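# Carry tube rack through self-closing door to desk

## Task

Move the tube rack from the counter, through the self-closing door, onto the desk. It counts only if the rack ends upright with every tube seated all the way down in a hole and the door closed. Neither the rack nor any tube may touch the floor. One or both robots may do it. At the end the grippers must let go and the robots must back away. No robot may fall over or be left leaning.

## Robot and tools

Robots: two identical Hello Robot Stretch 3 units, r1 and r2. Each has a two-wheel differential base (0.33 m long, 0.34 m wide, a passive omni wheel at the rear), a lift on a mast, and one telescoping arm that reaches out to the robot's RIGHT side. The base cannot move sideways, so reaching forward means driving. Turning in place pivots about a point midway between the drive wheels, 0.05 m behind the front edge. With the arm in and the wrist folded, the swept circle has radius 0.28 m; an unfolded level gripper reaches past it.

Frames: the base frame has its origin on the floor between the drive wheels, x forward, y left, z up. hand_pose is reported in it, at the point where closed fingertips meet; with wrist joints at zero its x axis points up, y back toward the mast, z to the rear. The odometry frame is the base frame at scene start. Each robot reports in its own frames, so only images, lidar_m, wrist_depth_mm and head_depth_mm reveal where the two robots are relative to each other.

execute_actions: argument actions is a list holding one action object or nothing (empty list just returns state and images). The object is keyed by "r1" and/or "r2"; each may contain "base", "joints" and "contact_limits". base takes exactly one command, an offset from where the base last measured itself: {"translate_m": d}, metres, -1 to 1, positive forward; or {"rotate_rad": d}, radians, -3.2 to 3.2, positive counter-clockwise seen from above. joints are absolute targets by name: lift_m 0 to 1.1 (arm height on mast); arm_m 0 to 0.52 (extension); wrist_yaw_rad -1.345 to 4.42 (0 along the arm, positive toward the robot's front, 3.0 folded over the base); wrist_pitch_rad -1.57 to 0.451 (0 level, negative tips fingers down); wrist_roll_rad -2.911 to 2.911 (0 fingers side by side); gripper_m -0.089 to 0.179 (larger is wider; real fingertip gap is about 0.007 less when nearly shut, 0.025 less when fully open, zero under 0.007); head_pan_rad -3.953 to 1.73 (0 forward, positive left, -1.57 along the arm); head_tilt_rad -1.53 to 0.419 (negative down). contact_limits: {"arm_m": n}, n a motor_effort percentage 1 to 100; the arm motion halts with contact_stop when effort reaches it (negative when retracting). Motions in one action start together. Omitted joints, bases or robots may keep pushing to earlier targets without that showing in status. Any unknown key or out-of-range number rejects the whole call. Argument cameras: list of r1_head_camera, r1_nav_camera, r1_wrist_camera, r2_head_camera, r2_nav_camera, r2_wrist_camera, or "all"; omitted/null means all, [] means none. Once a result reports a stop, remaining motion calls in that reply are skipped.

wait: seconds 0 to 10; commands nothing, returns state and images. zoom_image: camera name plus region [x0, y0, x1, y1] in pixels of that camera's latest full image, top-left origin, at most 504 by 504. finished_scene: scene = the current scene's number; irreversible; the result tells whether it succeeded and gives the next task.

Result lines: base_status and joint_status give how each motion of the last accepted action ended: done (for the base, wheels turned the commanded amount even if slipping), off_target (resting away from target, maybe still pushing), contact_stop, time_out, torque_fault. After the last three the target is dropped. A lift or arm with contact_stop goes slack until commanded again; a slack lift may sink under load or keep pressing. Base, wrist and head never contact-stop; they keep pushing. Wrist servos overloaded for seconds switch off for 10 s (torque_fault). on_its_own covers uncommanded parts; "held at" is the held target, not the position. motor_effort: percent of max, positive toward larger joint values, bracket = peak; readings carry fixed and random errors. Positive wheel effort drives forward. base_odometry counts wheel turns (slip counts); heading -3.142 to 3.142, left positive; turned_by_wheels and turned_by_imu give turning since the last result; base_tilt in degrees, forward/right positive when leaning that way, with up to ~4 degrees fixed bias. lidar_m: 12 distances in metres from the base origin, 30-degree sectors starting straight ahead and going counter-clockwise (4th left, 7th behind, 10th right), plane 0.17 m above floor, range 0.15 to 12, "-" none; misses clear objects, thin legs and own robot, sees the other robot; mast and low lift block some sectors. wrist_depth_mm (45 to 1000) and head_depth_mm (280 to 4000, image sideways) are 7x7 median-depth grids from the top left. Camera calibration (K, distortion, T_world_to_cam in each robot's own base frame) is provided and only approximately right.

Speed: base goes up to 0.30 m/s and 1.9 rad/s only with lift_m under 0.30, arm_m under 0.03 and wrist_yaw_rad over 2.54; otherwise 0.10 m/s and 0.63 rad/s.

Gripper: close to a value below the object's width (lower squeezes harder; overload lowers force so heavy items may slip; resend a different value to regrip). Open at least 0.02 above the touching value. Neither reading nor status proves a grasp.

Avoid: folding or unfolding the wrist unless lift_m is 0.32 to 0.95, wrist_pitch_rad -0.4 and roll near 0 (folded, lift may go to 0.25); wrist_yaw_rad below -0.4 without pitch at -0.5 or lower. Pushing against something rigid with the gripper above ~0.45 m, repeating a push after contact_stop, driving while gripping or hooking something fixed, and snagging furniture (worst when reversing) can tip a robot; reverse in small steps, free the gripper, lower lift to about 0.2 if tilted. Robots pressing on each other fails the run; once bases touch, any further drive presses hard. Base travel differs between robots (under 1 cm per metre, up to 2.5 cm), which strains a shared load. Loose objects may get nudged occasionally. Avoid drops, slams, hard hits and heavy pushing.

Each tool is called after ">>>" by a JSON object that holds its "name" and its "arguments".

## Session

>>> {"name": "execute_actions", "arguments": {"actions": [{"r1":{"joints":{"head_tilt_rad":-0.5}},"r2":{"joints":{"head_tilt_rad":-0.5}}}]}}

Scene clock: 0.87 s.
r1.base_odometry: x=+0.000 y=+0.000 heading=+0.000 (m, m, rad; r1's odometry frame)
r1.turned_by_wheels: +0.000 (rad since the last result)
r1.turned_by_imu: +0.000 (rad since the last result)
r1.base_tilt: forward=-2.4 right=-1.0 (deg)
r1.lidar_m: 2.36 1.56 1.26 0.84 0.78 0.80 0.86 0.80 0.81 1.03 1.82 1.86
r1.head_depth_mm: 1798 1893 1992 2148 2150 1644 1324 / 1973 2112 2244 2424 2139 1633 1333 / 2158 2346 2512 2719 2137 1642 1327 / 2425 2675 2888 2969 2155 1639 1334 / 2774 3071 3301 3152 2149 1632 1326 / 2854 3025 2557 2705 2139 1639 1315 / 2628 2858 2377 2497 2167 1652 1330
r1.base_status: not commanded
r1.joint_positions: lift_m=+0.514 arm_m=+0.003 wrist_yaw_rad=+3.055 wrist_pitch_rad=-0.431 wrist_roll_rad=-0.015 gripper_m=+0.037 head_pan_rad=-0.018 head_tilt_rad=-0.493
r1.joint_status: all done
r1.motor_effort: left_wheel=+1(0) right_wheel=+0(0) lift_m=+28(28) arm_m=+0(0) wrist_yaw_rad=+0(0) wrist_pitch_rad=+7(7) wrist_roll_rad=+0(0) gripper_m=-1(1) head_pan_rad=-1(0) head_tilt_rad=-3(30) (%)
r1.hand_pose: x=-0.0019 y=+0.0742 z=+0.5236 quat_wxyz=(+0.181, +0.691, +0.123, +0.689) (m; r1's base frame)
r1.wrist_depth_mm: 615 - 859 - - - - / 647 - 914 - - - - / 673 747 - - - - - / 702 799 - - - - - / 749 869 - 930 960 914 927 / 771 835 - 805 801 790 804 / 691 703 - 707 686 684 690
r2.base_odometry: x=+0.000 y=+0.000 heading=+0.000 (m, m, rad; r2's odometry frame)
r2.turned_by_wheels: +0.000 (rad since the last result)
r2.turned_by_imu: +0.000 (rad since the last result)
r2.base_tilt: forward=+2.9 right=+1.4 (deg)
r2.lidar_m: 1.56 2.17 1.76 1.74 0.91 0.75 0.74 0.82 0.88 0.88 0.97 1.50
r2.head_depth_mm: 1869 2046 2197 2305 1836 1481 1242 / 1910 2124 2254 2295 1781 1483 1240 / 1972 2162 2351 2394 1853 1488 1245 / 1990 2181 2430 2434 1850 1493 1247 / 2015 2233 2472 2454 1846 1496 1251 / 2045 2243 2524 2462 1868 1501 1254 / 2078 2302 2564 2456 1867 1501 1253
r2.base_status: not commanded
r2.joint_positions: lift_m=+0.551 arm_m=+0.002 wrist_yaw_rad=+3.133 wrist_pitch_rad=-0.567 wrist_roll_rad=+0.014 gripper_m=+0.037 head_pan_rad=-0.001 head_tilt_rad=-0.493
r2.joint_status: all done
r2.motor_effort: left_wheel=-1(1) right_wheel=+0(0) lift_m=+28(28) arm_m=-1(0) wrist_yaw_rad=+0(1) wrist_pitch_rad=+5(6) wrist_roll_rad=+0(0) gripper_m=+1(1) head_pan_rad=+0(1) head_tilt_rad=-2(21) (%)
r2.hand_pose: x=-0.0195 y=+0.0557 z=+0.5319 quat_wxyz=(+0.202, +0.684, +0.194, +0.674) (m; r2's base frame)
r2.wrist_depth_mm: 721 995 - - - - - / 720 - - - - - - / 747 - - - - - - / 817 943 964 947 946 960 994 / 787 809 833 812 823 801 827 / 705 693 717 726 718 717 720 / 628 633 - - 642 649 653
pictures: r1_head_camera (sideways: a quarter turn clockwise sets it upright), r1_nav_camera (sideways: a quarter turn counterclockwise sets it upright), r1_wrist_camera, r2_head_camera (sideways: a quarter turn clockwise sets it upright), r2_nav_camera (sideways: a quarter turn counterclockwise sets it upright), r2_wrist_camera
camera_calibration (this result's frames):
r1_head_camera: T_world_to_cam=[[-0.42971, 0.0492538, -0.901623, 1.19724], [0.0803528, 0.996636, 0.0161484, -0.0203611], [0.899385, -0.0655088, -0.432222, 0.509971], [0, 0, 0, 1]] pos_world=[0.0574402, -0.00526834, 1.3002]
r1_nav_camera: T_world_to_cam=[[0.469275, -0.00652622, 0.883028, -1.11437], [0.0032091, -0.999953, -0.00909582, 0.0642648], [0.883046, 0.00710216, -0.469232, 0.560069], [0, 0, 0, 1]] pos_world=[0.0281708, 0.0530115, 1.2474]
r1_wrist_camera: T_world_to_cam=[[0.995296, -0.0956059, 0.0156909, 0.00205279], [-0.0412647, -0.564845, -0.824165, 0.508951], [0.087658, 0.81964, -0.566133, 0.404173], [0, 0, 0, 1]] pos_world=[-0.0164704, -0.043602, 0.648243]
r2_head_camera: T_world_to_cam=[[-0.49937, 0.00373703, -0.866381, 1.15354], [0.00417559, 0.999989, 0.00190659, 0.00204048], [0.866379, -0.00266555, -0.499381, 0.599511], [0, 0, 0, 1]] pos_world=[0.0566294, -0.00475323, 1.29878]
r2_nav_camera: T_world_to_cam=[[0.45923, -0.0257154, 0.887945, -1.11197], [0.0281458, -0.998658, -0.0434782, 0.107468], [0.887871, 0.0449584, -0.45789, 0.543533], [0, 0, 0, 1]] pos_world=[0.0250391, 0.054293, 1.24092]
r2_wrist_camera: T_world_to_cam=[[0.999878, -0.0118802, -0.0101845, 0.024023], [-0.0156182, -0.717426, -0.696459, 0.435969], [0.000967468, 0.696533, -0.717524, 0.507347], [0, 0, 0, 1]] pos_world=[-0.0177019, -0.0403234, 0.667913]
Images, in order (width x height): r1_head_camera 896x504, r1_nav_camera 672x504, r1_wrist_camera 644x364, r2_head_camera 896x504, r2_nav_camera 672x504, r2_wrist_camera 644x364.

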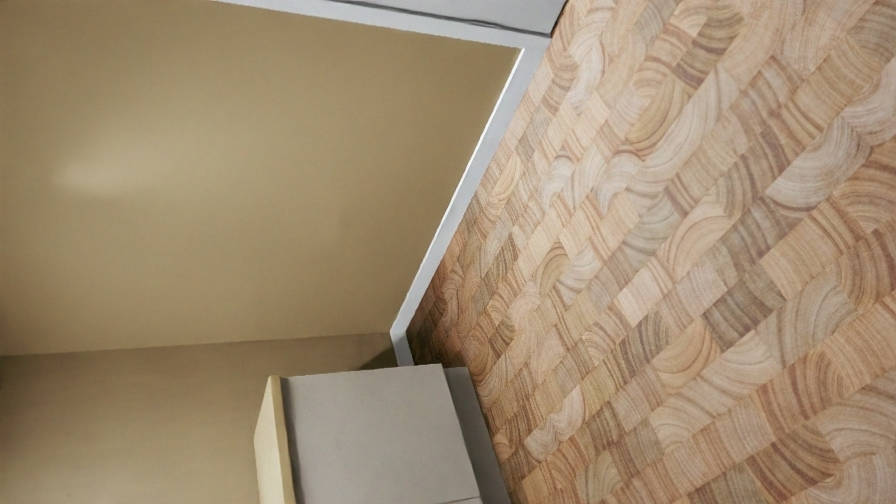

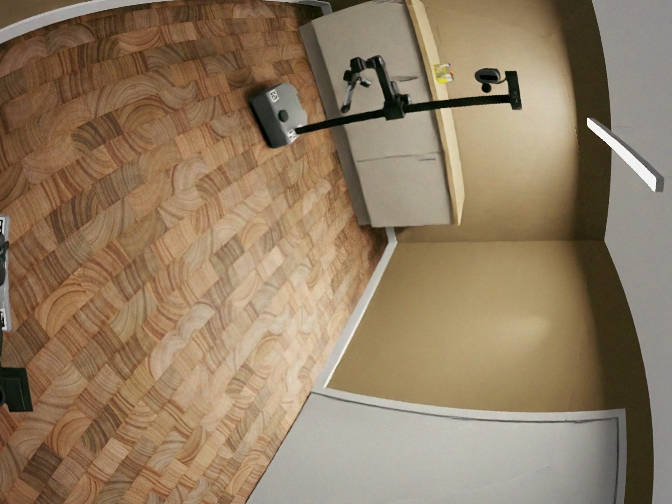

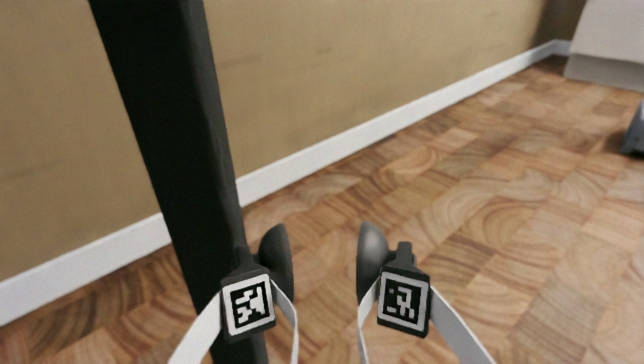

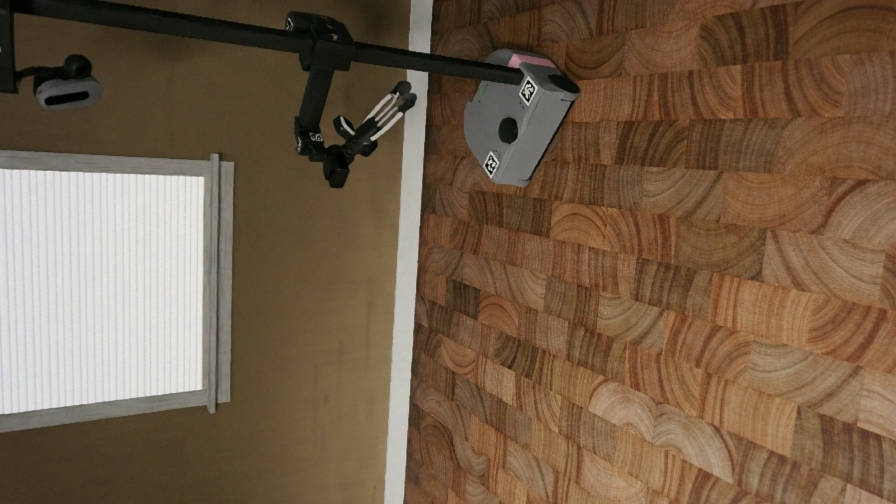

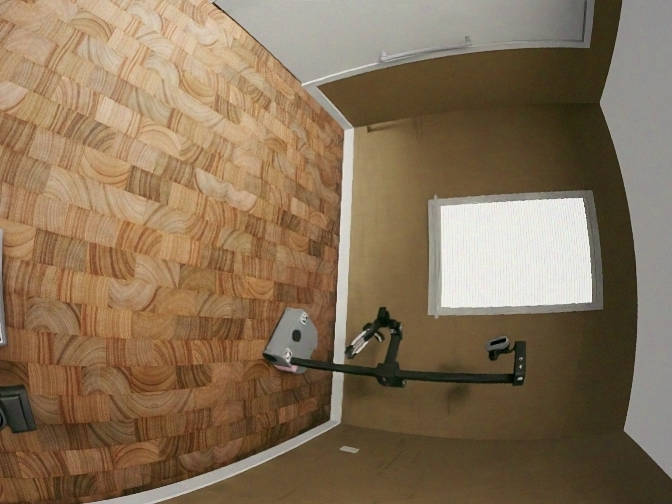

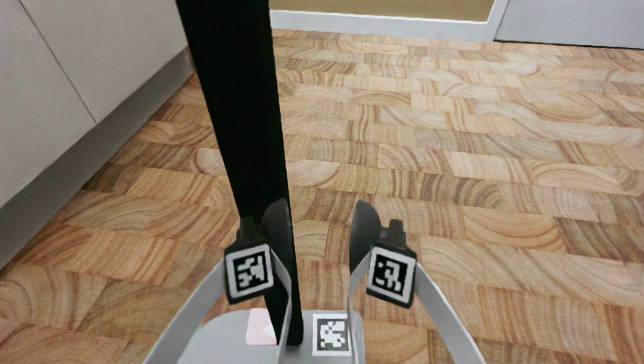

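>>> {"name": "execute_actions", "arguments": {"actions": [{"r1":{"base":{"rotate_rad":-0.8},"joints":{"lift_m":0.25}},"r2":{"base":{"rotate_rad":-1.75},"joints":{"head_pan_rad":-1.57,"lift_m":0.93,"wrist_pitch_rad":-0.4,"gripper_m":0.17}}}], "cameras": ["r2_head_camera"]}}

>>> {"name": "execute_actions", "arguments": {"actions": [{"r1":{"base":{"translate_m":0.92}},"r2":{"joints":{"wrist_yaw_rad":0,"wrist_pitch_rad":0}}}], "cameras": []}}

>>> {"name": "execute_actions", "arguments": {"actions": [{"r1":{"base":{"rotate_rad":1.4},"joints":{"lift_m":0.85,"head_pan_rad":-1.57,"arm_m":0.2,"gripper_m":0.1}}}], "cameras": []}}

>>> {"name": "execute_actions", "arguments": {"actions": [{"r1":{"joints":{"wrist_yaw_rad":0,"wrist_pitch_rad":0}}}], "cameras": ["r1_wrist_camera","r2_wrist_camera"]}}

Scene clock: 22.17 s.
r1.base_odometry: x=+0.000 y=+0.000 heading=-0.800 (m, m, rad; r1's odometry frame)
r1.turned_by_wheels: -0.800 (rad since the last result)
r1.turned_by_imu: -0.789 (rad since the last result)
r1.base_tilt: forward=-2.5 right=-1.0 (deg)
r1.lidar_m: 1.83 2.00 2.35 1.45 0.99 0.79 0.78 0.85 0.81 0.80 0.87 1.33
r1.head_depth_mm: 1481 1630 1779 1948 2038 1622 1323 / 1523 1633 1778 1975 2067 1629 1323 / 1527 1637 1801 1957 2085 1621 1328 / 1549 1670 1802 1996 2117 1630 1332 / 1570 1694 1864 2012 2166 1656 1321 / 1572 1698 1856 2045 2147 1636 1326 / 1575 1722 1872 2065 2155 1644 1336
r1.base_status: done
r1.joint_positions: lift_m=+0.250 arm_m=+0.003 wrist_yaw_rad=+3.055 wrist_pitch_rad=-0.432 wrist_roll_rad=-0.015 gripper_m=+0.037 head_pan_rad=-0.018 head_tilt_rad=-0.494
r1.joint_status: all done
r1.motor_effort: left_wheel=+4(9) right_wheel=-2(4) lift_m=+23(26) arm_m=+0(0) wrist_yaw_rad=+0(0) wrist_pitch_rad=+7(8) wrist_roll_rad=+0(0) gripper_m=+0(0) head_pan_rad=-1(0) head_tilt_rad=-3(3) (%)
r1.hand_pose: x=-0.0019 y=+0.0741 z=+0.2598 quat_wxyz=(+0.181, +0.691, +0.123, +0.689) (m; r1's base frame)
r1.wrist_depth_mm: 944 - - - - - - / 950 - - - - - - / 876 905 938 895 897 863 863 / 733 695 697 697 682 681 672 / 582 584 - 567 585 557 558 / 487 498 - - 492 474 474 / - - - - 404 411 409
r2.base_odometry: x=+0.000 y=+0.000 heading=-1.750 (m, m, rad; r2's odometry frame)
r2.turned_by_wheels: -1.750 (rad since the last result)
r2.turned_by_imu: -1.746 (rad since the last result)
r2.base_tilt: forward=+2.9 right=+1.2 (deg)
r2.lidar_m: 0.88 0.90 1.22 1.46 2.47 1.82 1.74 1.06 0.77 0.74 0.77 0.92
r2.head_depth_mm: 1131 1240 1080 823 922 - - / 1124 1244 1081 823 922 1043 - / 1129 1237 1087 824 923 1044 - / 1124 1232 890 824 922 1045 - / 1124 1234 1100 826 920 1044 - / 1127 1231 1110 826 920 1069 1237 / 1120 1227 1117 828 921 1070 1231
r2.base_status: done
r2.joint_positions: lift_m=+0.930 arm_m=+0.002 wrist_yaw_rad=+3.133 wrist_pitch_rad=-0.417 wrist_roll_rad=+0.014 gripper_m=+0.170 head_pan_rad=-1.563 head_tilt_rad=-0.494
r2.joint_status: all done
r2.motor_effort: left_wheel=+3(9) right_wheel=-3(7) lift_m=+35(37) arm_m=+0(1) wrist_yaw_rad=+0(0) wrist_pitch_rad=+8(9) wrist_roll_rad=+0(1) gripper_m=+0(82) head_pan_rad=-3(32) head_tilt_rad=-2(2) (%)
r2.hand_pose: x=-0.0194 y=+0.0771 z=+0.9426 quat_wxyz=(+0.151, +0.697, +0.143, +0.687) (m; r2's base frame)
r2.wrist_depth_mm: - - - - - - - / - - - - - - - / - - - - - - - / - - - - - - - / - - - - - - - / - - - - - - 986 / - - - - - - -
pictures: r2_head_camera (sideways: a quarter turn clockwise sets it upright)
camera_calibration (this result's frames):
r2_head_camera: T_world_to_cam=[[-0.000781548, 0.499851, -0.866111, 1.15014], [0.999986, 0.00486457, 0.00190509, -0.00403203], [0.00516552, -0.866098, -0.499848, 0.605373], [0, 0, 0, 1]] pos_world=[0.00180381, -0.0505686, 1.29875]
Images, in order (width x height): r2_head_camera 896x504.

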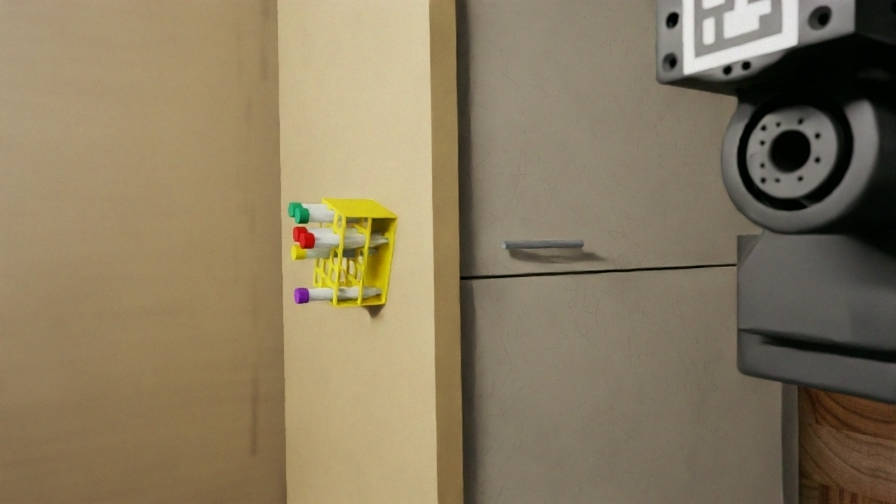

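Scene clock: 26.93 s.
r1.base_odometry: x=+0.641 y=-0.660 heading=-0.800 (m, m, rad; r1's odometry frame)
r1.turned_by_wheels: +0.000 (rad since the last result)
r1.turned_by_imu: +0.006 (rad since the last result)
r1.base_tilt: forward=-2.4 right=-0.9 (deg)
r1.lidar_m: 0.93 1.01 1.56 2.19 2.12 1.70 1.69 1.16 0.93 0.93 1.01 0.93
r1.head_depth_mm: 729 787 850 939 1041 1164 1266 / 740 775 857 942 1048 1168 1273 / 746 808 879 956 1072 1194 1287 / 754 818 891 976 1082 1214 1303 / 763 826 898 990 1092 1230 1319 / 767 828 909 998 1111 1243 1334 / 774 835 919 1009 1122 1259 1324
r1.base_status: done
r1.joint_positions: lift_m=+0.250 arm_m=+0.003 wrist_yaw_rad=+3.055 wrist_pitch_rad=-0.432 wrist_roll_rad=-0.015 gripper_m=+0.037 head_pan_rad=-0.018 head_tilt_rad=-0.495
r1.joint_status: not commanded
r1.motor_effort: left_wheel=+3(14) right_wheel=-1(4) lift_m=+23(23) arm_m=+0(0) wrist_yaw_rad=+0(0) wrist_pitch_rad=+7(7) wrist_roll_rad=+0(0) gripper_m=+0(1) head_pan_rad=+0(1) head_tilt_rad=-3(3) (%)
r1.hand_pose: x=-0.0019 y=+0.0741 z=+0.2598 quat_wxyz=(+0.181, +0.691, +0.123, +0.689) (m; r1's base frame)
r1.wrist_depth_mm: - - - - - - - / - - - - - - - / 936 926 918 898 874 868 879 / 718 708 693 700 689 685 675 / 589 574 - 561 594 564 561 / 488 505 - - 482 469 473 / - - - - 398 417 408
r2.base_odometry: x=+0.000 y=+0.000 heading=-1.750 (m, m, rad; r2's odometry frame)
r2.turned_by_wheels: +0.000 (rad since the last result)
r2.turned_by_imu: +0.001 (rad since the last result)
r2.base_tilt: forward=+2.7 right=+1.2 (deg)
r2.lidar_m: 0.88 0.91 1.22 2.39 2.47 1.82 1.75 1.06 0.77 0.74 0.77 0.92
r2.head_depth_mm: 1128 1246 1077 823 920 - - / 1130 1236 1080 825 920 1046 - / 1129 1236 1083 822 920 1045 - / 1129 1236 891 824 920 1041 - / 1123 1232 1102 823 921 1046 - / 1125 1230 1111 825 923 1065 1226 / 1116 1230 1117 829 922 1068 1224
r2.base_status: not commanded
r2.joint_positions: lift_m=+0.930 arm_m=+0.003 wrist_yaw_rad=+2.988 wrist_pitch_rad=-0.158 wrist_roll_rad=-0.050 gripper_m=+0.170 head_pan_rad=-1.563 head_tilt_rad=-0.494
r2.joint_status: wrist_yaw_rad off_target (ended at +2.988, target +0.000); wrist_pitch_rad off_target (ended at -0.158, target +0.000)
r2.on_its_own: wrist_yaw_rad is held at +2.970, not at your +0.000, by its stall guard, which is not easing now; wrist_yaw_rad is at rest, and its effort (-16) is outside its rest range (-12 to +12); wrist_pitch_rad is at rest, and its effort (+71) is outside its rest range (-20 to +32)
r2.motor_effort: left_wheel=+3(3) right_wheel=-4(4) lift_m=+34(34) arm_m=-8(13) wrist_yaw_rad=-16(95) wrist_pitch_rad=+71(74) wrist_roll_rad=+27(26) gripper_m=-5(5) head_pan_rad=-3(3) head_tilt_rad=-2(2) (%)
r2.hand_pose: x=+0.0168 y=+0.0980 z=+1.0043 quat_wxyz=(+0.110, +0.689, +0.005, +0.716) (m; r2's base frame)
r2.wrist_depth_mm: - - - - - - 883 / - - - - - - 863 / - - - - - - 897 / - - - - - - 896 / - - - - - - 886 / - - - - - - 839 / - - - - - - 900
pictures: none
ARM HIT: r2's arm struck its own base hard.
No camera images: the call's "cameras" was empty. Leave "cameras" out to get every camera's image.

Scene clock: 33.23 s.
r1.base_odometry: x=+0.641 y=-0.660 heading=+0.600 (m, m, rad; r1's odometry frame)
r1.turned_by_wheels: +1.400 (rad since the last result)
r1.turned_by_imu: +1.385 (rad since the last result)
r1.base_tilt: forward=-2.3 right=-1.0 (deg)
r1.lidar_m: 2.19 1.51 1.77 1.70 1.36 0.97 0.93 0.96 0.97 0.93 0.96 1.26
r1.head_depth_mm: 771 836 911 1002 1097 - - / 765 828 903 995 1076 1262 1321 / 760 823 899 974 1054 1259 1326 / 757 803 871 954 1048 - - / 756 812 888 974 1075 1253 1300 / 746 808 878 966 1066 1195 1295 / 743 804 879 956 1061 1190 1298
r1.base_status: done
r1.joint_positions: lift_m=+0.850 arm_m=+0.200 wrist_yaw_rad=+3.055 wrist_pitch_rad=-0.432 wrist_roll_rad=-0.015 gripper_m=+0.100 head_pan_rad=-1.563 head_tilt_rad=-0.495
r1.joint_status: all done
r1.motor_effort: left_wheel=-4(12) right_wheel=+2(6) lift_m=+32(34) arm_m=+4(5) wrist_yaw_rad=+0(0) wrist_pitch_rad=+8(8) wrist_roll_rad=+1(0) gripper_m=+0(79) head_pan_rad=-4(53) head_tilt_rad=-2(3) (%)
r1.hand_pose: x=-0.0019 y=-0.1229 z=+0.8593 quat_wxyz=(+0.181, +0.691, +0.123, +0.689) (m; r1's base frame)
r1.wrist_depth_mm: - - - - - - - / - - - - - - - / - - - - - - - / - - - - - - - / - - - - - - - / - - - - - - - / - - - - - - -
r2.base_odometry: x=+0.000 y=+0.000 heading=-1.750 (m, m, rad; r2's odometry frame)
r2.turned_by_wheels: +0.000 (rad since the last result)
r2.turned_by_imu: +0.001 (rad since the last result)
r2.base_tilt: forward=+2.9 right=+1.1 (deg)
r2.lidar_m: 0.88 0.91 1.22 2.40 2.47 1.82 1.75 1.06 0.77 0.74 0.77 0.92
r2.head_depth_mm: 1128 1241 1073 825 920 - - / 1129 1244 1084 823 918 1045 - / 1128 1237 1089 824 923 1046 - / 1123 1237 892 824 922 1045 - / 1126 1233 1102 824 923 1041 - / 1125 1235 1107 826 922 1071 1227 / 1117 1227 1113 828 920 1066 1225
r2.base_status: not commanded
r2.joint_positions: lift_m=+0.930 arm_m=+0.003 wrist_yaw_rad=+2.987 wrist_pitch_rad=-0.206 wrist_roll_rad=-0.001 gripper_m=+0.170 head_pan_rad=-1.563 head_tilt_rad=-0.494
r2.joint_status: not commanded
r2.on_its_own: wrist_yaw_rad is held at +2.970, not at your +0.000, by its stall guard, which is not easing now; wrist_pitch_rad is held at -0.175, not at your +0.000, by its stall guard, which is not easing now; wrist_yaw_rad is at rest, and its effort (-15) is outside its rest range (-12 to +12)
r2.motor_effort: left_wheel=+3(3) right_wheel=-4(4) lift_m=+34(34) arm_m=-5(9) wrist_yaw_rad=-15(16) wrist_pitch_rad=+14(71) wrist_roll_rad=+6(26) gripper_m=-3(3) head_pan_rad=-2(2) head_tilt_rad=-2(2) (%)
r2.hand_pose: x=+0.0167 y=+0.0950 z=+0.9924 quat_wxyz=(+0.127, +0.706, +0.018, +0.696) (m; r2's base frame)
r2.wrist_depth_mm: - - - - - - 877 / - - - - - - 865 / - - - - - - 897 / - - - - - - 887 / - - - - - - 901 / - - - - - - 873 / - - - - - - 922
pictures: none
No camera images: the call's "cameras" was empty. Leave "cameras" out to get every camera's image.

Scene clock: 35.77 s.
r1.base_odometry: x=+0.641 y=-0.660 heading=+0.600 (m, m, rad; r1's odometry frame)
r1.turned_by_wheels: +0.000 (rad since the last result)
r1.turned_by_imu: +0.001 (rad since the last result)
r1.base_tilt: forward=-2.3 right=-0.9 (deg)
r1.lidar_m: 2.19 1.51 1.77 1.69 1.36 0.97 0.93 0.96 0.97 0.93 0.96 1.26
r1.head_depth_mm: 766 839 909 1003 1094 - - / 763 830 901 997 1068 - 1325 / 762 825 900 979 - - 1303 / 760 800 870 950 1036 1211 1311 / 752 816 887 975 1075 1210 1295 / 750 808 881 967 1068 1195 1292 / 743 804 876 953 1062 1189 1290
r1.base_status: not commanded
r1.joint_positions: lift_m=+0.850 arm_m=+0.200 wrist_yaw_rad=+0.002 wrist_pitch_rad=-0.023 wrist_roll_rad=-0.015 gripper_m=+0.100 head_pan_rad=-1.563 head_tilt_rad=-0.495
r1.joint_status: all done
r1.motor_effort: left_wheel=-4(4) right_wheel=+2(2) lift_m=+33(33) arm_m=+4(4) wrist_yaw_rad=-3(2) wrist_pitch_rad=+13(13) wrist_roll_rad=+0(0) gripper_m=-1(1) head_pan_rad=-4(5) head_tilt_rad=-1(2) (%)
r1.hand_pose: x=-0.0208 y=-0.6003 z=+0.9585 quat_wxyz=(+0.713, +0.009, -0.701, -0.007) (m; r1's base frame)
r1.wrist_depth_mm: 446 452 457 457 462 472 475 / 461 463 469 474 466 485 485 / 473 473 482 486 487 494 505 / 480 490 494 503 489 508 518 / 492 496 510 517 508 524 529 / 510 514 526 527 522 541 546 / 532 532 535 537 547 548 553
r2.base_odometry: x=+0.000 y=+0.000 heading=-1.750 (m, m, rad; r2's odometry frame)
r2.turned_by_wheels: +0.000 (rad since the last result)
r2.turned_by_imu: +0.000 (rad since the last result)
r2.base_tilt: forward=+2.8 right=+1.3 (deg)
r2.lidar_m: 0.88 0.91 1.22 2.40 2.47 1.82 1.75 1.06 0.77 0.74 0.77 0.92
r2.head_depth_mm: 1128 1245 1075 823 921 - - / 1128 1243 1080 826 923 1046 - / 1129 1239 1086 823 923 1040 - / 1128 1238 891 825 921 1044 - / 1120 1241 1100 822 921 1043 - / 1123 1231 1110 824 921 1067 1227 / 1118 1229 1118 829 923 1067 1229
r2.base_status: not commanded
r2.joint_positions: lift_m=+0.930 arm_m=+0.003 wrist_yaw_rad=+2.987 wrist_pitch_rad=-0.206 wrist_roll_rad=-0.001 gripper_m=+0.170 head_pan_rad=-1.563 head_tilt_rad=-0.494
r2.joint_status: not commanded
r2.on_its_own: wrist_yaw_rad is held at +2.970, not at your +0.000, by its stall guard, which is not easing now; wrist_pitch_rad is held at -0.175, not at your +0.000, by its stall guard, which is not easing now; wrist_yaw_rad is at rest, and its effort (-15) is outside its rest range (-12 to +12)
r2.motor_effort: left_wheel=+3(2) right_wheel=-3(3) lift_m=+34(35) arm_m=-5(5) wrist_yaw_rad=-15(15) wrist_pitch_rad=+14(14) wrist_roll_rad=+6(6) gripper_m=-4(5) head_pan_rad=-4(2) head_tilt_rad=-2(2) (%)
r2.hand_pose: x=+0.0167 y=+0.0950 z=+0.9924 quat_wxyz=(+0.127, +0.706, +0.018, +0.696) (m; r2's base frame)
r2.wrist_depth_mm: - - - - - - 864 / - - - - - - 881 / - - - - - - 877 / - - - - - - 881 / - - - - - - 908 / - - - - - - 869 / - - - - - - 946
pictures: r1_wrist_camera, r2_wrist_camera
camera_calibration (this result's frames):
r1_wrist_camera: T_world_to_cam=[[-0.999872, 0.0117003, 0.0109384, -0.0230372], [-0.00848598, 0.192226, -0.981314, 1.09145], [-0.0135843, -0.981281, -0.192102, -0.236821], [0, 0, 0, 1]] pos_world=[-0.0169893, -0.441924, 1.02582]
r2_wrist_camera: T_world_to_cam=[[0.988541, -0.150903, 0.00384367, -0.00756218], [-0.0607227, -0.420838, -0.905101, 0.965085], [0.1382, 0.894496, -0.425179, 0.499143], [0, 0, 0, 1]] pos_world=[-0.00290358, -0.0414783, 1.08575]
Images, in order (width x height): r1_wrist_camera 644x364, r2_wrist_camera 644x364.

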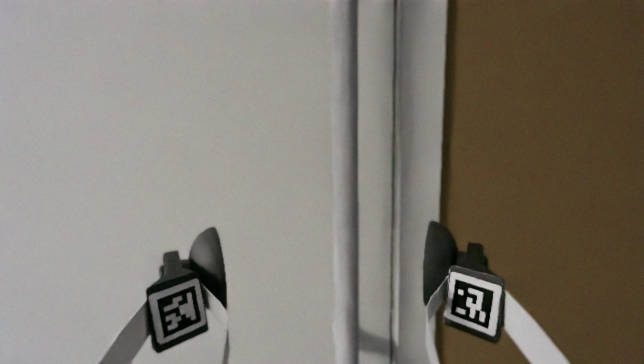

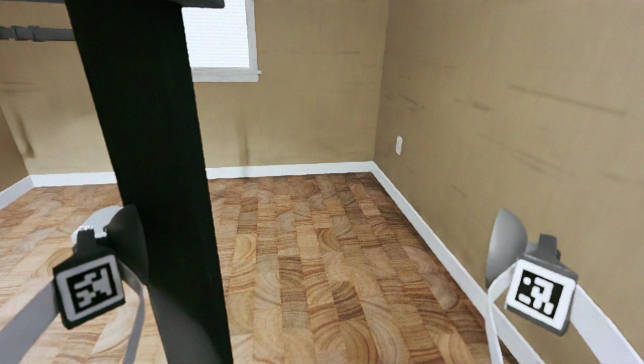

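>>> {"name": "execute_actions", "arguments": {"actions": [{"r1":{"base":{"translate_m":-0.025},"joints":{"arm_m":0.515}},"r2":{"base":{"translate_m":0.095},"joints":{"arm_m":0.3,"wrist_yaw_rad":3.05}}}], "cameras": []}}

>>> {"name": "execute_actions", "arguments": {"actions": [{"r1":{"joints":{"gripper_m":-0.06}},"r2":{"joints":{"wrist_yaw_rad":-0.3,"wrist_pitch_rad":0,"gripper_m":0.179}}}], "cameras": []}}

>>> {"name": "execute_actions", "arguments": {"actions": [{"r1":{"joints":{"arm_m":0.33}},"r2":{"joints":{"lift_m":0.87,"arm_m":0.38}}}], "cameras": []}}

>>> {"name": "execute_actions", "arguments": {"actions": [{"r1":{"base":{"translate_m":0.05},"joints":{"arm_m":0.18}}}], "cameras": []}}

>>> {"name": "execute_actions", "arguments": {"actions": [{"r1":{"base":{"translate_m":0.25},"joints":{"arm_m":0.03,"wrist_yaw_rad":-0.45}}}], "cameras": ["r1_wrist_camera","r2_wrist_camera"]}}

Scene clock: 55.00 s.
r1.base_odometry: x=+0.621 y=-0.674 heading=+0.600 (m, m, rad; r1's odometry frame)
r1.turned_by_wheels: +0.000 (rad since the last result)
r1.turned_by_imu: +0.002 (rad since the last result)
r1.base_tilt: forward=-2.4 right=-1.0 (deg)
r1.lidar_m: 2.22 1.58 1.77 1.69 1.32 0.95 0.90 0.93 0.97 0.93 0.96 1.28
r1.head_depth_mm: 773 835 914 1006 1104 - - / 768 832 909 984 - 1259 1327 / 756 816 898 - 1088 1226 1329 / 756 802 869 - 1089 1221 1306 / 753 814 888 981 1082 1204 1293 / 751 809 883 968 1063 1196 1295 / 743 805 871 957 1065 1186 1289
r1.base_status: done
r1.joint_positions: lift_m=+0.850 arm_m=+0.515 wrist_yaw_rad=+0.001 wrist_pitch_rad=-0.022 wrist_roll_rad=-0.015 gripper_m=+0.100 head_pan_rad=-1.563 head_tilt_rad=-0.495
r1.joint_status: all done
r1.motor_effort: left_wheel=-4(11) right_wheel=+2(3) lift_m=+33(32) arm_m=+4(5) wrist_yaw_rad=-1(2) wrist_pitch_rad=+12(13) wrist_roll_rad=+0(0) gripper_m=+0(0) head_pan_rad=-4(5) head_tilt_rad=-2(3) (%)
r1.hand_pose: x=-0.0213 y=-0.9153 z=+0.9589 quat_wxyz=(+0.713, +0.008, -0.701, -0.008) (m; r1's base frame)
r1.wrist_depth_mm: 162 163 165 92 169 164 160 / 166 168 170 94 173 166 164 / 170 171 174 97 177 168 169 / 175 175 179 100 183 173 175 / 178 180 184 103 186 178 180 / 185 185 189 106 191 181 184 / 189 190 195 109 197 188 203
r2.base_odometry: x=-0.017 y=-0.093 heading=-1.750 (m, m, rad; r2's odometry frame)
r2.turned_by_wheels: +0.000 (rad since the last result)
r2.turned_by_imu: +0.001 (rad since the last result)
r2.base_tilt: forward=+2.8 right=+1.2 (deg)
r2.lidar_m: 0.78 0.81 1.09 2.40 2.47 1.91 1.84 1.06 0.77 0.74 0.77 0.82
r2.head_depth_mm: 1130 1241 1147 - 948 1064 1173 / 1130 1237 1248 822 919 1064 1210 / 1121 1234 1258 - 935 1065 1216 / 1122 1231 1177 - 901 1067 1220 / 1123 1233 1099 831 921 1067 1218 / 1119 1235 1104 824 923 1041 1211 / 1123 1228 1111 828 920 1064 1204
r2.base_status: done
r2.joint_positions: lift_m=+0.930 arm_m=+0.300 wrist_yaw_rad=+3.048 wrist_pitch_rad=-0.194 wrist_roll_rad=+0.008 gripper_m=+0.170 head_pan_rad=-1.563 head_tilt_rad=-0.494
r2.joint_status: all done
r2.on_its_own: wrist_pitch_rad is held at -0.175, not at your +0.000, by its stall guard, which is not easing now
r2.motor_effort: left_wheel=+2(9) right_wheel=-3(5) lift_m=+34(34) arm_m=+3(6) wrist_yaw_rad=+1(12) wrist_pitch_rad=+9(14) wrist_roll_rad=+3(6) gripper_m=+0(5) head_pan_rad=-4(3) head_tilt_rad=-2(2) (%)
r2.hand_pose: x=+0.0018 y=-0.1989 z=+0.9953 quat_wxyz=(+0.102, +0.709, +0.035, +0.697) (m; r2's base frame)
r2.wrist_depth_mm: - - - - - - 841 / - - - - - - 851 / - - - - - - 836 / - - - - - - 846 / - - - - - - 869 / - - - - - - 825 / - - - - - - 887
pictures: none
No camera images: the call's "cameras" was empty. Leave "cameras" out to get every camera's image.

Scene clock: 57.70 s.
r1.base_odometry: x=+0.621 y=-0.674 heading=+0.600 (m, m, rad; r1's odometry frame)
r1.turned_by_wheels: +0.000 (rad since the last result)
r1.turned_by_imu: -0.007 (rad since the last result)
r1.base_tilt: forward=-2.3 right=-0.9 (deg)
r1.lidar_m: 2.22 1.58 1.77 1.69 1.33 0.95 0.90 0.93 0.97 0.93 0.96 1.28
r1.head_depth_mm: 775 839 920 1009 1108 - - / 769 834 906 986 - 1260 1316 / 761 820 894 - 1097 1236 1330 / 759 817 886 - 1078 1217 1316 / 754 816 890 970 1073 1204 1290 / 750 810 879 967 1074 1193 1291 / 743 804 874 957 1058 1180 1280
r1.base_status: not commanded
r1.joint_positions: lift_m=+0.850 arm_m=+0.515 wrist_yaw_rad=-0.001 wrist_pitch_rad=-0.025 wrist_roll_rad=-0.015 gripper_m=-0.055 head_pan_rad=-1.563 head_tilt_rad=-0.495
r1.joint_status: gripper_m off_target (ended at -0.055, target -0.060)
r1.motor_effort: left_wheel=-3(17) right_wheel=+1(14) lift_m=+32(33) arm_m=+5(5) wrist_yaw_rad=+1(4) wrist_pitch_rad=+14(14) wrist_roll_rad=+0(0) gripper_m=-38(100) head_pan_rad=-4(4) head_tilt_rad=-2(2) (%)
r1.hand_pose: x=-0.0216 y=-0.9151 z=+0.9580 quat_wxyz=(+0.713, +0.009, -0.701, -0.009) (m; r1's base frame)
r1.wrist_depth_mm: 162 164 166 93 170 161 163 / 166 168 170 95 175 165 167 / 171 172 175 98 179 170 172 / 175 177 179 100 184 174 189 / 180 182 184 103 189 178 195 / 184 186 - 106 - 183 199 / 189 192 196 110 203 189 207
r2.base_odometry: x=-0.017 y=-0.093 heading=-1.750 (m, m, rad; r2's odometry frame)
r2.turned_by_wheels: +0.000 (rad since the last result)
r2.turned_by_imu: +0.000 (rad since the last result)
r2.base_tilt: forward=+2.8 right=+1.3 (deg)
r2.lidar_m: 0.78 0.81 1.08 2.40 2.47 1.91 1.84 1.06 0.77 0.74 0.77 0.82
r2.head_depth_mm: 1128 1244 1150 - 948 1065 1211 / 1129 1234 1250 837 918 1062 1211 / 1125 1234 1256 - 920 1067 1213 / 1124 1233 1099 822 921 1065 1219 / 1123 1233 1100 822 919 1071 1222 / 1125 1232 1111 824 922 1067 1223 / 1121 1231 1114 829 922 1067 1228
r2.base_status: not commanded
r2.joint_positions: lift_m=+0.930 arm_m=+0.300 wrist_yaw_rad=-0.297 wrist_pitch_rad=-0.020 wrist_roll_rad=+0.008 gripper_m=+0.179 head_pan_rad=-1.563 head_tilt_rad=-0.494
r2.joint_status: all done
r2.motor_effort: left_wheel=+2(3) right_wheel=-3(3) lift_m=+34(34) arm_m=+2(3) wrist_yaw_rad=-3(2) wrist_pitch_rad=+9(9) wrist_roll_rad=+3(3) gripper_m=+0(50) head_pan_rad=-3(3) head_tilt_rad=-2(2) (%)
r2.hand_pose: x=-0.0964 y=-0.6891 z=+1.0391 quat_wxyz=(+0.696, -0.098, -0.703, -0.112) (m; r2's base frame)
r2.wrist_depth_mm: 654 699 739 832 894 986 - / 665 724 779 851 942 - - / 690 755 799 899 993 - - / 683 753 680 691 798 811 830 / 462 483 322 443 478 532 504 / 351 332 323 334 344 351 356 / 251 263 264 266 269 294 362
pictures: none
No camera images: the call's "cameras" was empty. Leave "cameras" out to get every camera's image.

Scene clock: 60.30 s.
r1.base_odometry: x=+0.621 y=-0.674 heading=+0.601 (m, m, rad; r1's odometry frame)
r1.turned_by_wheels: +0.001 (rad since the last result)
r1.turned_by_imu: +0.011 (rad since the last result)
r1.base_tilt: forward=-2.3 right=-0.9 (deg)
r1.lidar_m: 2.22 1.58 1.77 1.69 1.32 0.94 0.90 0.93 0.97 0.76 0.83 1.29
r1.head_depth_mm: 770 836 911 1007 1100 - - / 765 829 904 989 - 1269 1317 / 622 789 863 946 - 1206 1287 / 612 644 701 766 856 984 1128 / 621 674 733 805 893 1010 1145 / 629 680 743 818 912 1028 1174 / 635 689 758 831 926 1053 1207
r1.base_status: not commanded
r1.joint_positions: lift_m=+0.850 arm_m=+0.330 wrist_yaw_rad=+0.042 wrist_pitch_rad=-0.023 wrist_roll_rad=-0.017 gripper_m=-0.042 head_pan_rad=-1.563 head_tilt_rad=-0.495
r1.joint_status: all done
r1.on_its_own: gripper_m is held at -0.043, not at your -0.060, by its stall guard, which is still easing; wrist_yaw_rad is at rest, and its effort (-36) is outside its rest range (-12 to +12)
r1.motor_effort: left_wheel=+18(18) right_wheel=-15(15) lift_m=+32(32) arm_m=-4(16) wrist_yaw_rad=-36(37) wrist_pitch_rad=+13(17) wrist_roll_rad=+1(1) gripper_m=-17(38) head_pan_rad=-4(5) head_tilt_rad=-2(2) (%)
r1.hand_pose: x=-0.0108 y=-0.7308 z=+0.9584 quat_wxyz=(+0.713, +0.023, -0.700, +0.006) (m; r1's base frame)
r1.wrist_depth_mm: 210 201 191 107 175 339 340 / 216 204 197 110 179 344 346 / 224 213 202 113 183 351 362 / 229 220 208 116 189 361 365 / 238 226 214 119 193 373 374 / 247 234 223 122 197 388 391 / 256 240 225 126 207 393 400
r2.base_odometry: x=-0.017 y=-0.093 heading=-1.750 (m, m, rad; r2's odometry frame)
r2.turned_by_wheels: +0.000 (rad since the last result)
r2.turned_by_imu: +0.000 (rad since the last result)
r2.base_tilt: forward=+2.8 right=+1.4 (deg)
r2.lidar_m: 0.78 0.81 1.09 2.40 2.48 1.91 1.84 1.06 0.77 0.74 0.77 0.82
r2.head_depth_mm: 1126 1240 1076 821 - 1076 1211 / 1130 1237 1153 - 936 1067 1215 / 1127 1233 1162 - 923 1069 1215 / 1122 1230 1096 822 921 1067 1218 / 1123 1231 1100 822 921 1067 1220 / 1121 1226 1106 823 918 1067 1222 / 1120 1227 1113 828 920 1069 1226
r2.base_status: not commanded
r2.joint_positions: lift_m=+0.870 arm_m=+0.380 wrist_yaw_rad=-0.298 wrist_pitch_rad=-0.020 wrist_roll_rad=+0.008 gripper_m=+0.179 head_pan_rad=-1.563 head_tilt_rad=-0.494
r2.joint_status: all done
r2.motor_effort: left_wheel=+2(2) right_wheel=-3(3) lift_m=+22(30) arm_m=+3(3) wrist_yaw_rad=-2(2) wrist_pitch_rad=+9(9) wrist_roll_rad=+2(3) gripper_m=+0(0) head_pan_rad=-3(3) head_tilt_rad=-2(2) (%)
r2.hand_pose: x=-0.0966 y=-0.7690 z=+0.9798 quat_wxyz=(+0.696, -0.098, -0.703, -0.112) (m; r2's base frame)
r2.wrist_depth_mm: 578 620 666 727 809 890 - / 603 641 702 758 853 950 - / 625 667 713 241 891 979 - / 502 509 263 244 553 567 571 / 315 309 246 263 332 367 344 / - 233 232 232 237 238 244 / 173 181 183 185 185 188 188
pictures: none
No camera images: the call's "cameras" was empty. Leave "cameras" out to get every camera's image.

Scene clock: 62.67 s.
r1.base_odometry: x=+0.662 y=-0.646 heading=+0.601 (m, m, rad; r1's odometry frame)
r1.turned_by_wheels: +0.000 (rad since the last result)
r1.turned_by_imu: +0.000 (rad since the last result)
r1.base_tilt: forward=-2.4 right=-0.9 (deg)
r1.lidar_m: 2.17 1.54 1.78 1.69 1.39 0.99 0.95 0.98 0.97 0.60 0.71 1.27
r1.head_depth_mm: 769 828 912 1004 1104 - - / 753 820 897 993 1074 - 1290 / 473 511 555 615 660 - 1068 / 488 464 507 559 583 807 902 / 502 544 595 655 730 820 945 / 517 561 614 683 765 864 1001 / 534 582 643 713 800 915 1058
r1.base_status: done
r1.joint_positions: lift_m=+0.850 arm_m=+0.180 wrist_yaw_rad=+0.053 wrist_pitch_rad=-0.025 wrist_roll_rad=-0.013 gripper_m=-0.033 head_pan_rad=-1.563 head_tilt_rad=-0.495
r1.joint_status: all done
r1.on_its_own: wrist_yaw_rad is held at +0.059, not at your +0.000, by its stall guard, which is not easing now; gripper_m is held at -0.034, not at your -0.060, by its stall guard, which is still easing
r1.motor_effort: left_wheel=-3(31) right_wheel=+1(25) lift_m=+32(32) arm_m=-5(10) wrist_yaw_rad=+5(67) wrist_pitch_rad=+14(14) wrist_roll_rad=-1(1) gripper_m=-24(32) head_pan_rad=-4(5) head_tilt_rad=-2(2) (%)
r1.hand_pose: x=-0.0079 y=-0.5806 z=+0.9581 quat_wxyz=(+0.712, +0.028, -0.702, +0.010) (m; r1's base frame)
r1.wrist_depth_mm: 252 226 205 108 170 161 476 / 260 235 212 110 176 166 483 / 273 244 218 113 180 169 509 / 286 251 225 116 184 175 509 / 295 261 234 120 188 180 533 / 308 273 248 123 188 184 539 / 321 282 247 127 201 549 554
r2.base_odometry: x=-0.017 y=-0.093 heading=-1.750 (m, m, rad; r2's odometry frame)
r2.turned_by_wheels: +0.000 (rad since the last result)
r2.turned_by_imu: +0.000 (rad since the last result)
r2.base_tilt: forward=+2.8 right=+1.2 (deg)
r2.lidar_m: 0.78 0.81 1.09 2.40 2.48 1.91 1.84 1.06 0.77 0.74 0.77 0.82
r2.head_depth_mm: 1132 1238 1077 822 - 1080 1204 / 1126 1234 1159 - 939 1069 1212 / 1128 1237 1163 - 918 1070 1214 / 1123 1237 1094 824 917 1067 1217 / 1123 1231 1100 822 920 1071 1216 / 1118 1227 1108 824 919 1067 1223 / 1116 1223 1114 829 919 1068 1222
r2.base_status: not commanded
r2.joint_positions: lift_m=+0.870 arm_m=+0.380 wrist_yaw_rad=-0.298 wrist_pitch_rad=-0.020 wrist_roll_rad=+0.008 gripper_m=+0.179 head_pan_rad=-1.563 head_tilt_rad=-0.494
r2.joint_status: not commanded
r2.motor_effort: left_wheel=+2(2) right_wheel=-3(3) lift_m=+22(22) arm_m=+3(2) wrist_yaw_rad=-2(2) wrist_pitch_rad=+9(9) wrist_roll_rad=+2(3) gripper_m=+0(1) head_pan_rad=-2(3) head_tilt_rad=-2(2) (%)
r2.hand_pose: x=-0.0966 y=-0.7690 z=+0.9798 quat_wxyz=(+0.696, -0.098, -0.703, -0.112) (m; r2's base frame)
r2.wrist_depth_mm: 589 623 678 727 817 873 - / 594 650 698 752 854 942 - / 625 667 708 242 896 994 - / 502 510 265 244 548 564 579 / 317 307 246 263 331 365 343 / - 231 233 232 238 240 246 / 174 182 183 184 186 187 188
pictures: none
No camera images: the call's "cameras" was empty. Leave "cameras" out to get every camera's image.

Scene clock: 66.13 s.
r1.base_odometry: x=+0.868 y=-0.504 heading=+0.600 (m, m, rad; r1's odometry frame)
r1.turned_by_wheels: -0.001 (rad since the last result)
r1.turned_by_imu: -0.027 (rad since the last result)
r1.base_tilt: forward=-2.6 right=-1.0 (deg)
r1.lidar_m: 1.92 1.34 1.79 1.70 1.74 1.26 1.20 1.22 0.45 0.47 0.64 1.24
r1.head_depth_mm: 344 368 391 352 384 430 543 / 360 387 418 454 499 547 - / 378 408 443 484 533 593 680 / 400 433 471 518 573 643 734 / 422 458 502 554 620 703 811 / 446 488 538 599 676 775 906 / 474 522 579 650 741 864 1032
r1.base_status: done
r1.joint_positions: lift_m=+0.850 arm_m=+0.030 wrist_yaw_rad=-0.522 wrist_pitch_rad=-0.026 wrist_roll_rad=-0.014 gripper_m=-0.021 head_pan_rad=-1.563 head_tilt_rad=-0.495
r1.joint_status: wrist_yaw_rad off_target (ended at -0.522, target -0.450); the others done
r1.on_its_own: gripper_m is held at -0.022, not at your -0.060, by its stall guard, which is not easing now; wrist_yaw_rad is at rest, and its effort (+62) is outside its rest range (-12 to +12)
r1.motor_effort: left_wheel=-12(35) right_wheel=+14(23) lift_m=+32(32) arm_m=+1(14) wrist_yaw_rad=+62(91) wrist_pitch_rad=+15(15) wrist_roll_rad=-1(1) gripper_m=-25(32) head_pan_rad=-5(4) head_tilt_rad=-2(2) (%)
r1.hand_pose: x=-0.1488 y=-0.3964 z=+0.9577 quat_wxyz=(+0.686, -0.172, -0.681, -0.193) (m; r1's base frame)
r1.wrist_depth_mm: 179 180 181 107 183 - 889 / 184 184 185 110 187 - 915 / 188 189 191 113 193 - 915 / 193 194 196 116 197 - 919 / 197 199 201 118 202 - 917 / 204 204 205 121 208 - 960 / 210 212 213 126 217 - 962
r2.base_odometry: x=-0.017 y=-0.093 heading=-1.750 (m, m, rad; r2's odometry frame)
r2.turned_by_wheels: +0.000 (rad since the last result)
r2.turned_by_imu: +0.000 (rad since the last result)
r2.base_tilt: forward=+2.8 right=+1.2 (deg)
r2.lidar_m: 0.78 0.81 1.09 2.40 1.48 1.88 1.84 1.06 0.77 0.74 0.77 0.82
r2.head_depth_mm: 1128 1241 1073 821 - 1077 1206 / 1127 1237 1152 - 939 1064 1213 / 1126 1230 1163 - 920 1066 1216 / 1125 1229 1096 822 921 1068 1217 / 1124 1232 1100 823 918 1065 1221 / 1120 1235 1108 824 923 1063 1230 / 1119 1227 1116 827 921 1068 1231
r2.base_status: not commanded
r2.joint_positions: lift_m=+0.870 arm_m=+0.380 wrist_yaw_rad=-0.298 wrist_pitch_rad=-0.020 wrist_roll_rad=+0.008 gripper_m=+0.179 head_pan_rad=-1.563 head_tilt_rad=-0.494
r2.joint_status: not commanded
r2.motor_effort: left_wheel=+2(2) right_wheel=-3(3) lift_m=+21(22) arm_m=+3(3) wrist_yaw_rad=-2(2) wrist_pitch_rad=+9(9) wrist_roll_rad=+2(2) gripper_m=-2(0) head_pan_rad=-3(4) head_tilt_rad=-2(2) (%)
r2.hand_pose: x=-0.0966 y=-0.7690 z=+0.9798 quat_wxyz=(+0.696, -0.098, -0.703, -0.112) (m; r2's base frame)
r2.wrist_depth_mm: 582 626 664 741 804 881 - / 601 636 707 765 853 933 - / 618 667 721 241 874 984 - / 504 514 265 244 557 567 578 / 313 306 246 262 334 365 343 / - 230 234 233 239 240 245 / 173 182 182 184 185 186 188
pictures: r1_wrist_camera, r2_wrist_camera
camera_calibration (this result's frames):
r1_wrist_camera: T_world_to_cam=[[-0.859743, 0.510645, 0.009173, 0.0669641], [0.0920566, 0.172607, -0.98068, 1.05694], [-0.502363, -0.842288, -0.195405, -0.0531434], [0, 0, 0, 1]] pos_world=[-0.0664236, -0.261391, 1.02552]
r2_wrist_camera: T_world_to_cam=[[-0.956685, 0.291087, -0.00478569, 0.13458], [0.0772359, 0.237925, -0.968208, 1.16498], [-0.280694, -0.926639, -0.250101, -0.330165], [0, 0, 0, 1]] pos_world=[-0.0539031, -0.622295, 1.04601]
Images, in order (width x height): r1_wrist_camera 644x364, r2_wrist_camera 644x364.

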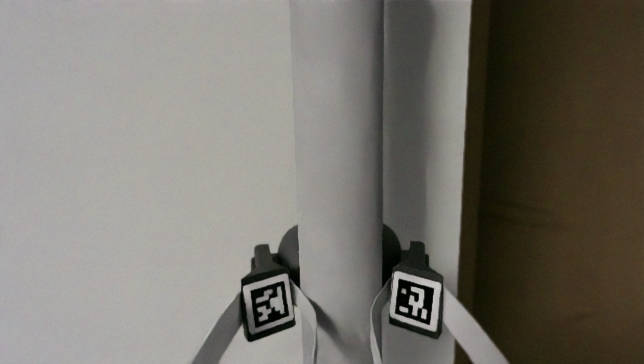

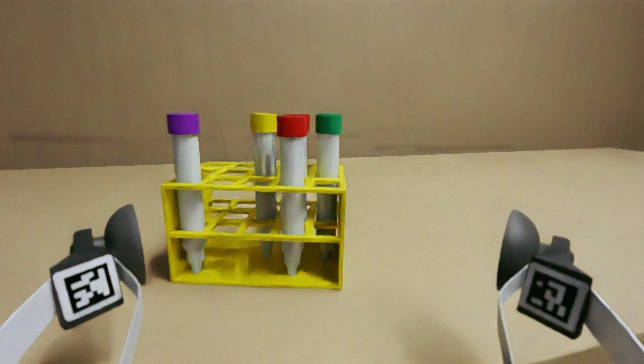

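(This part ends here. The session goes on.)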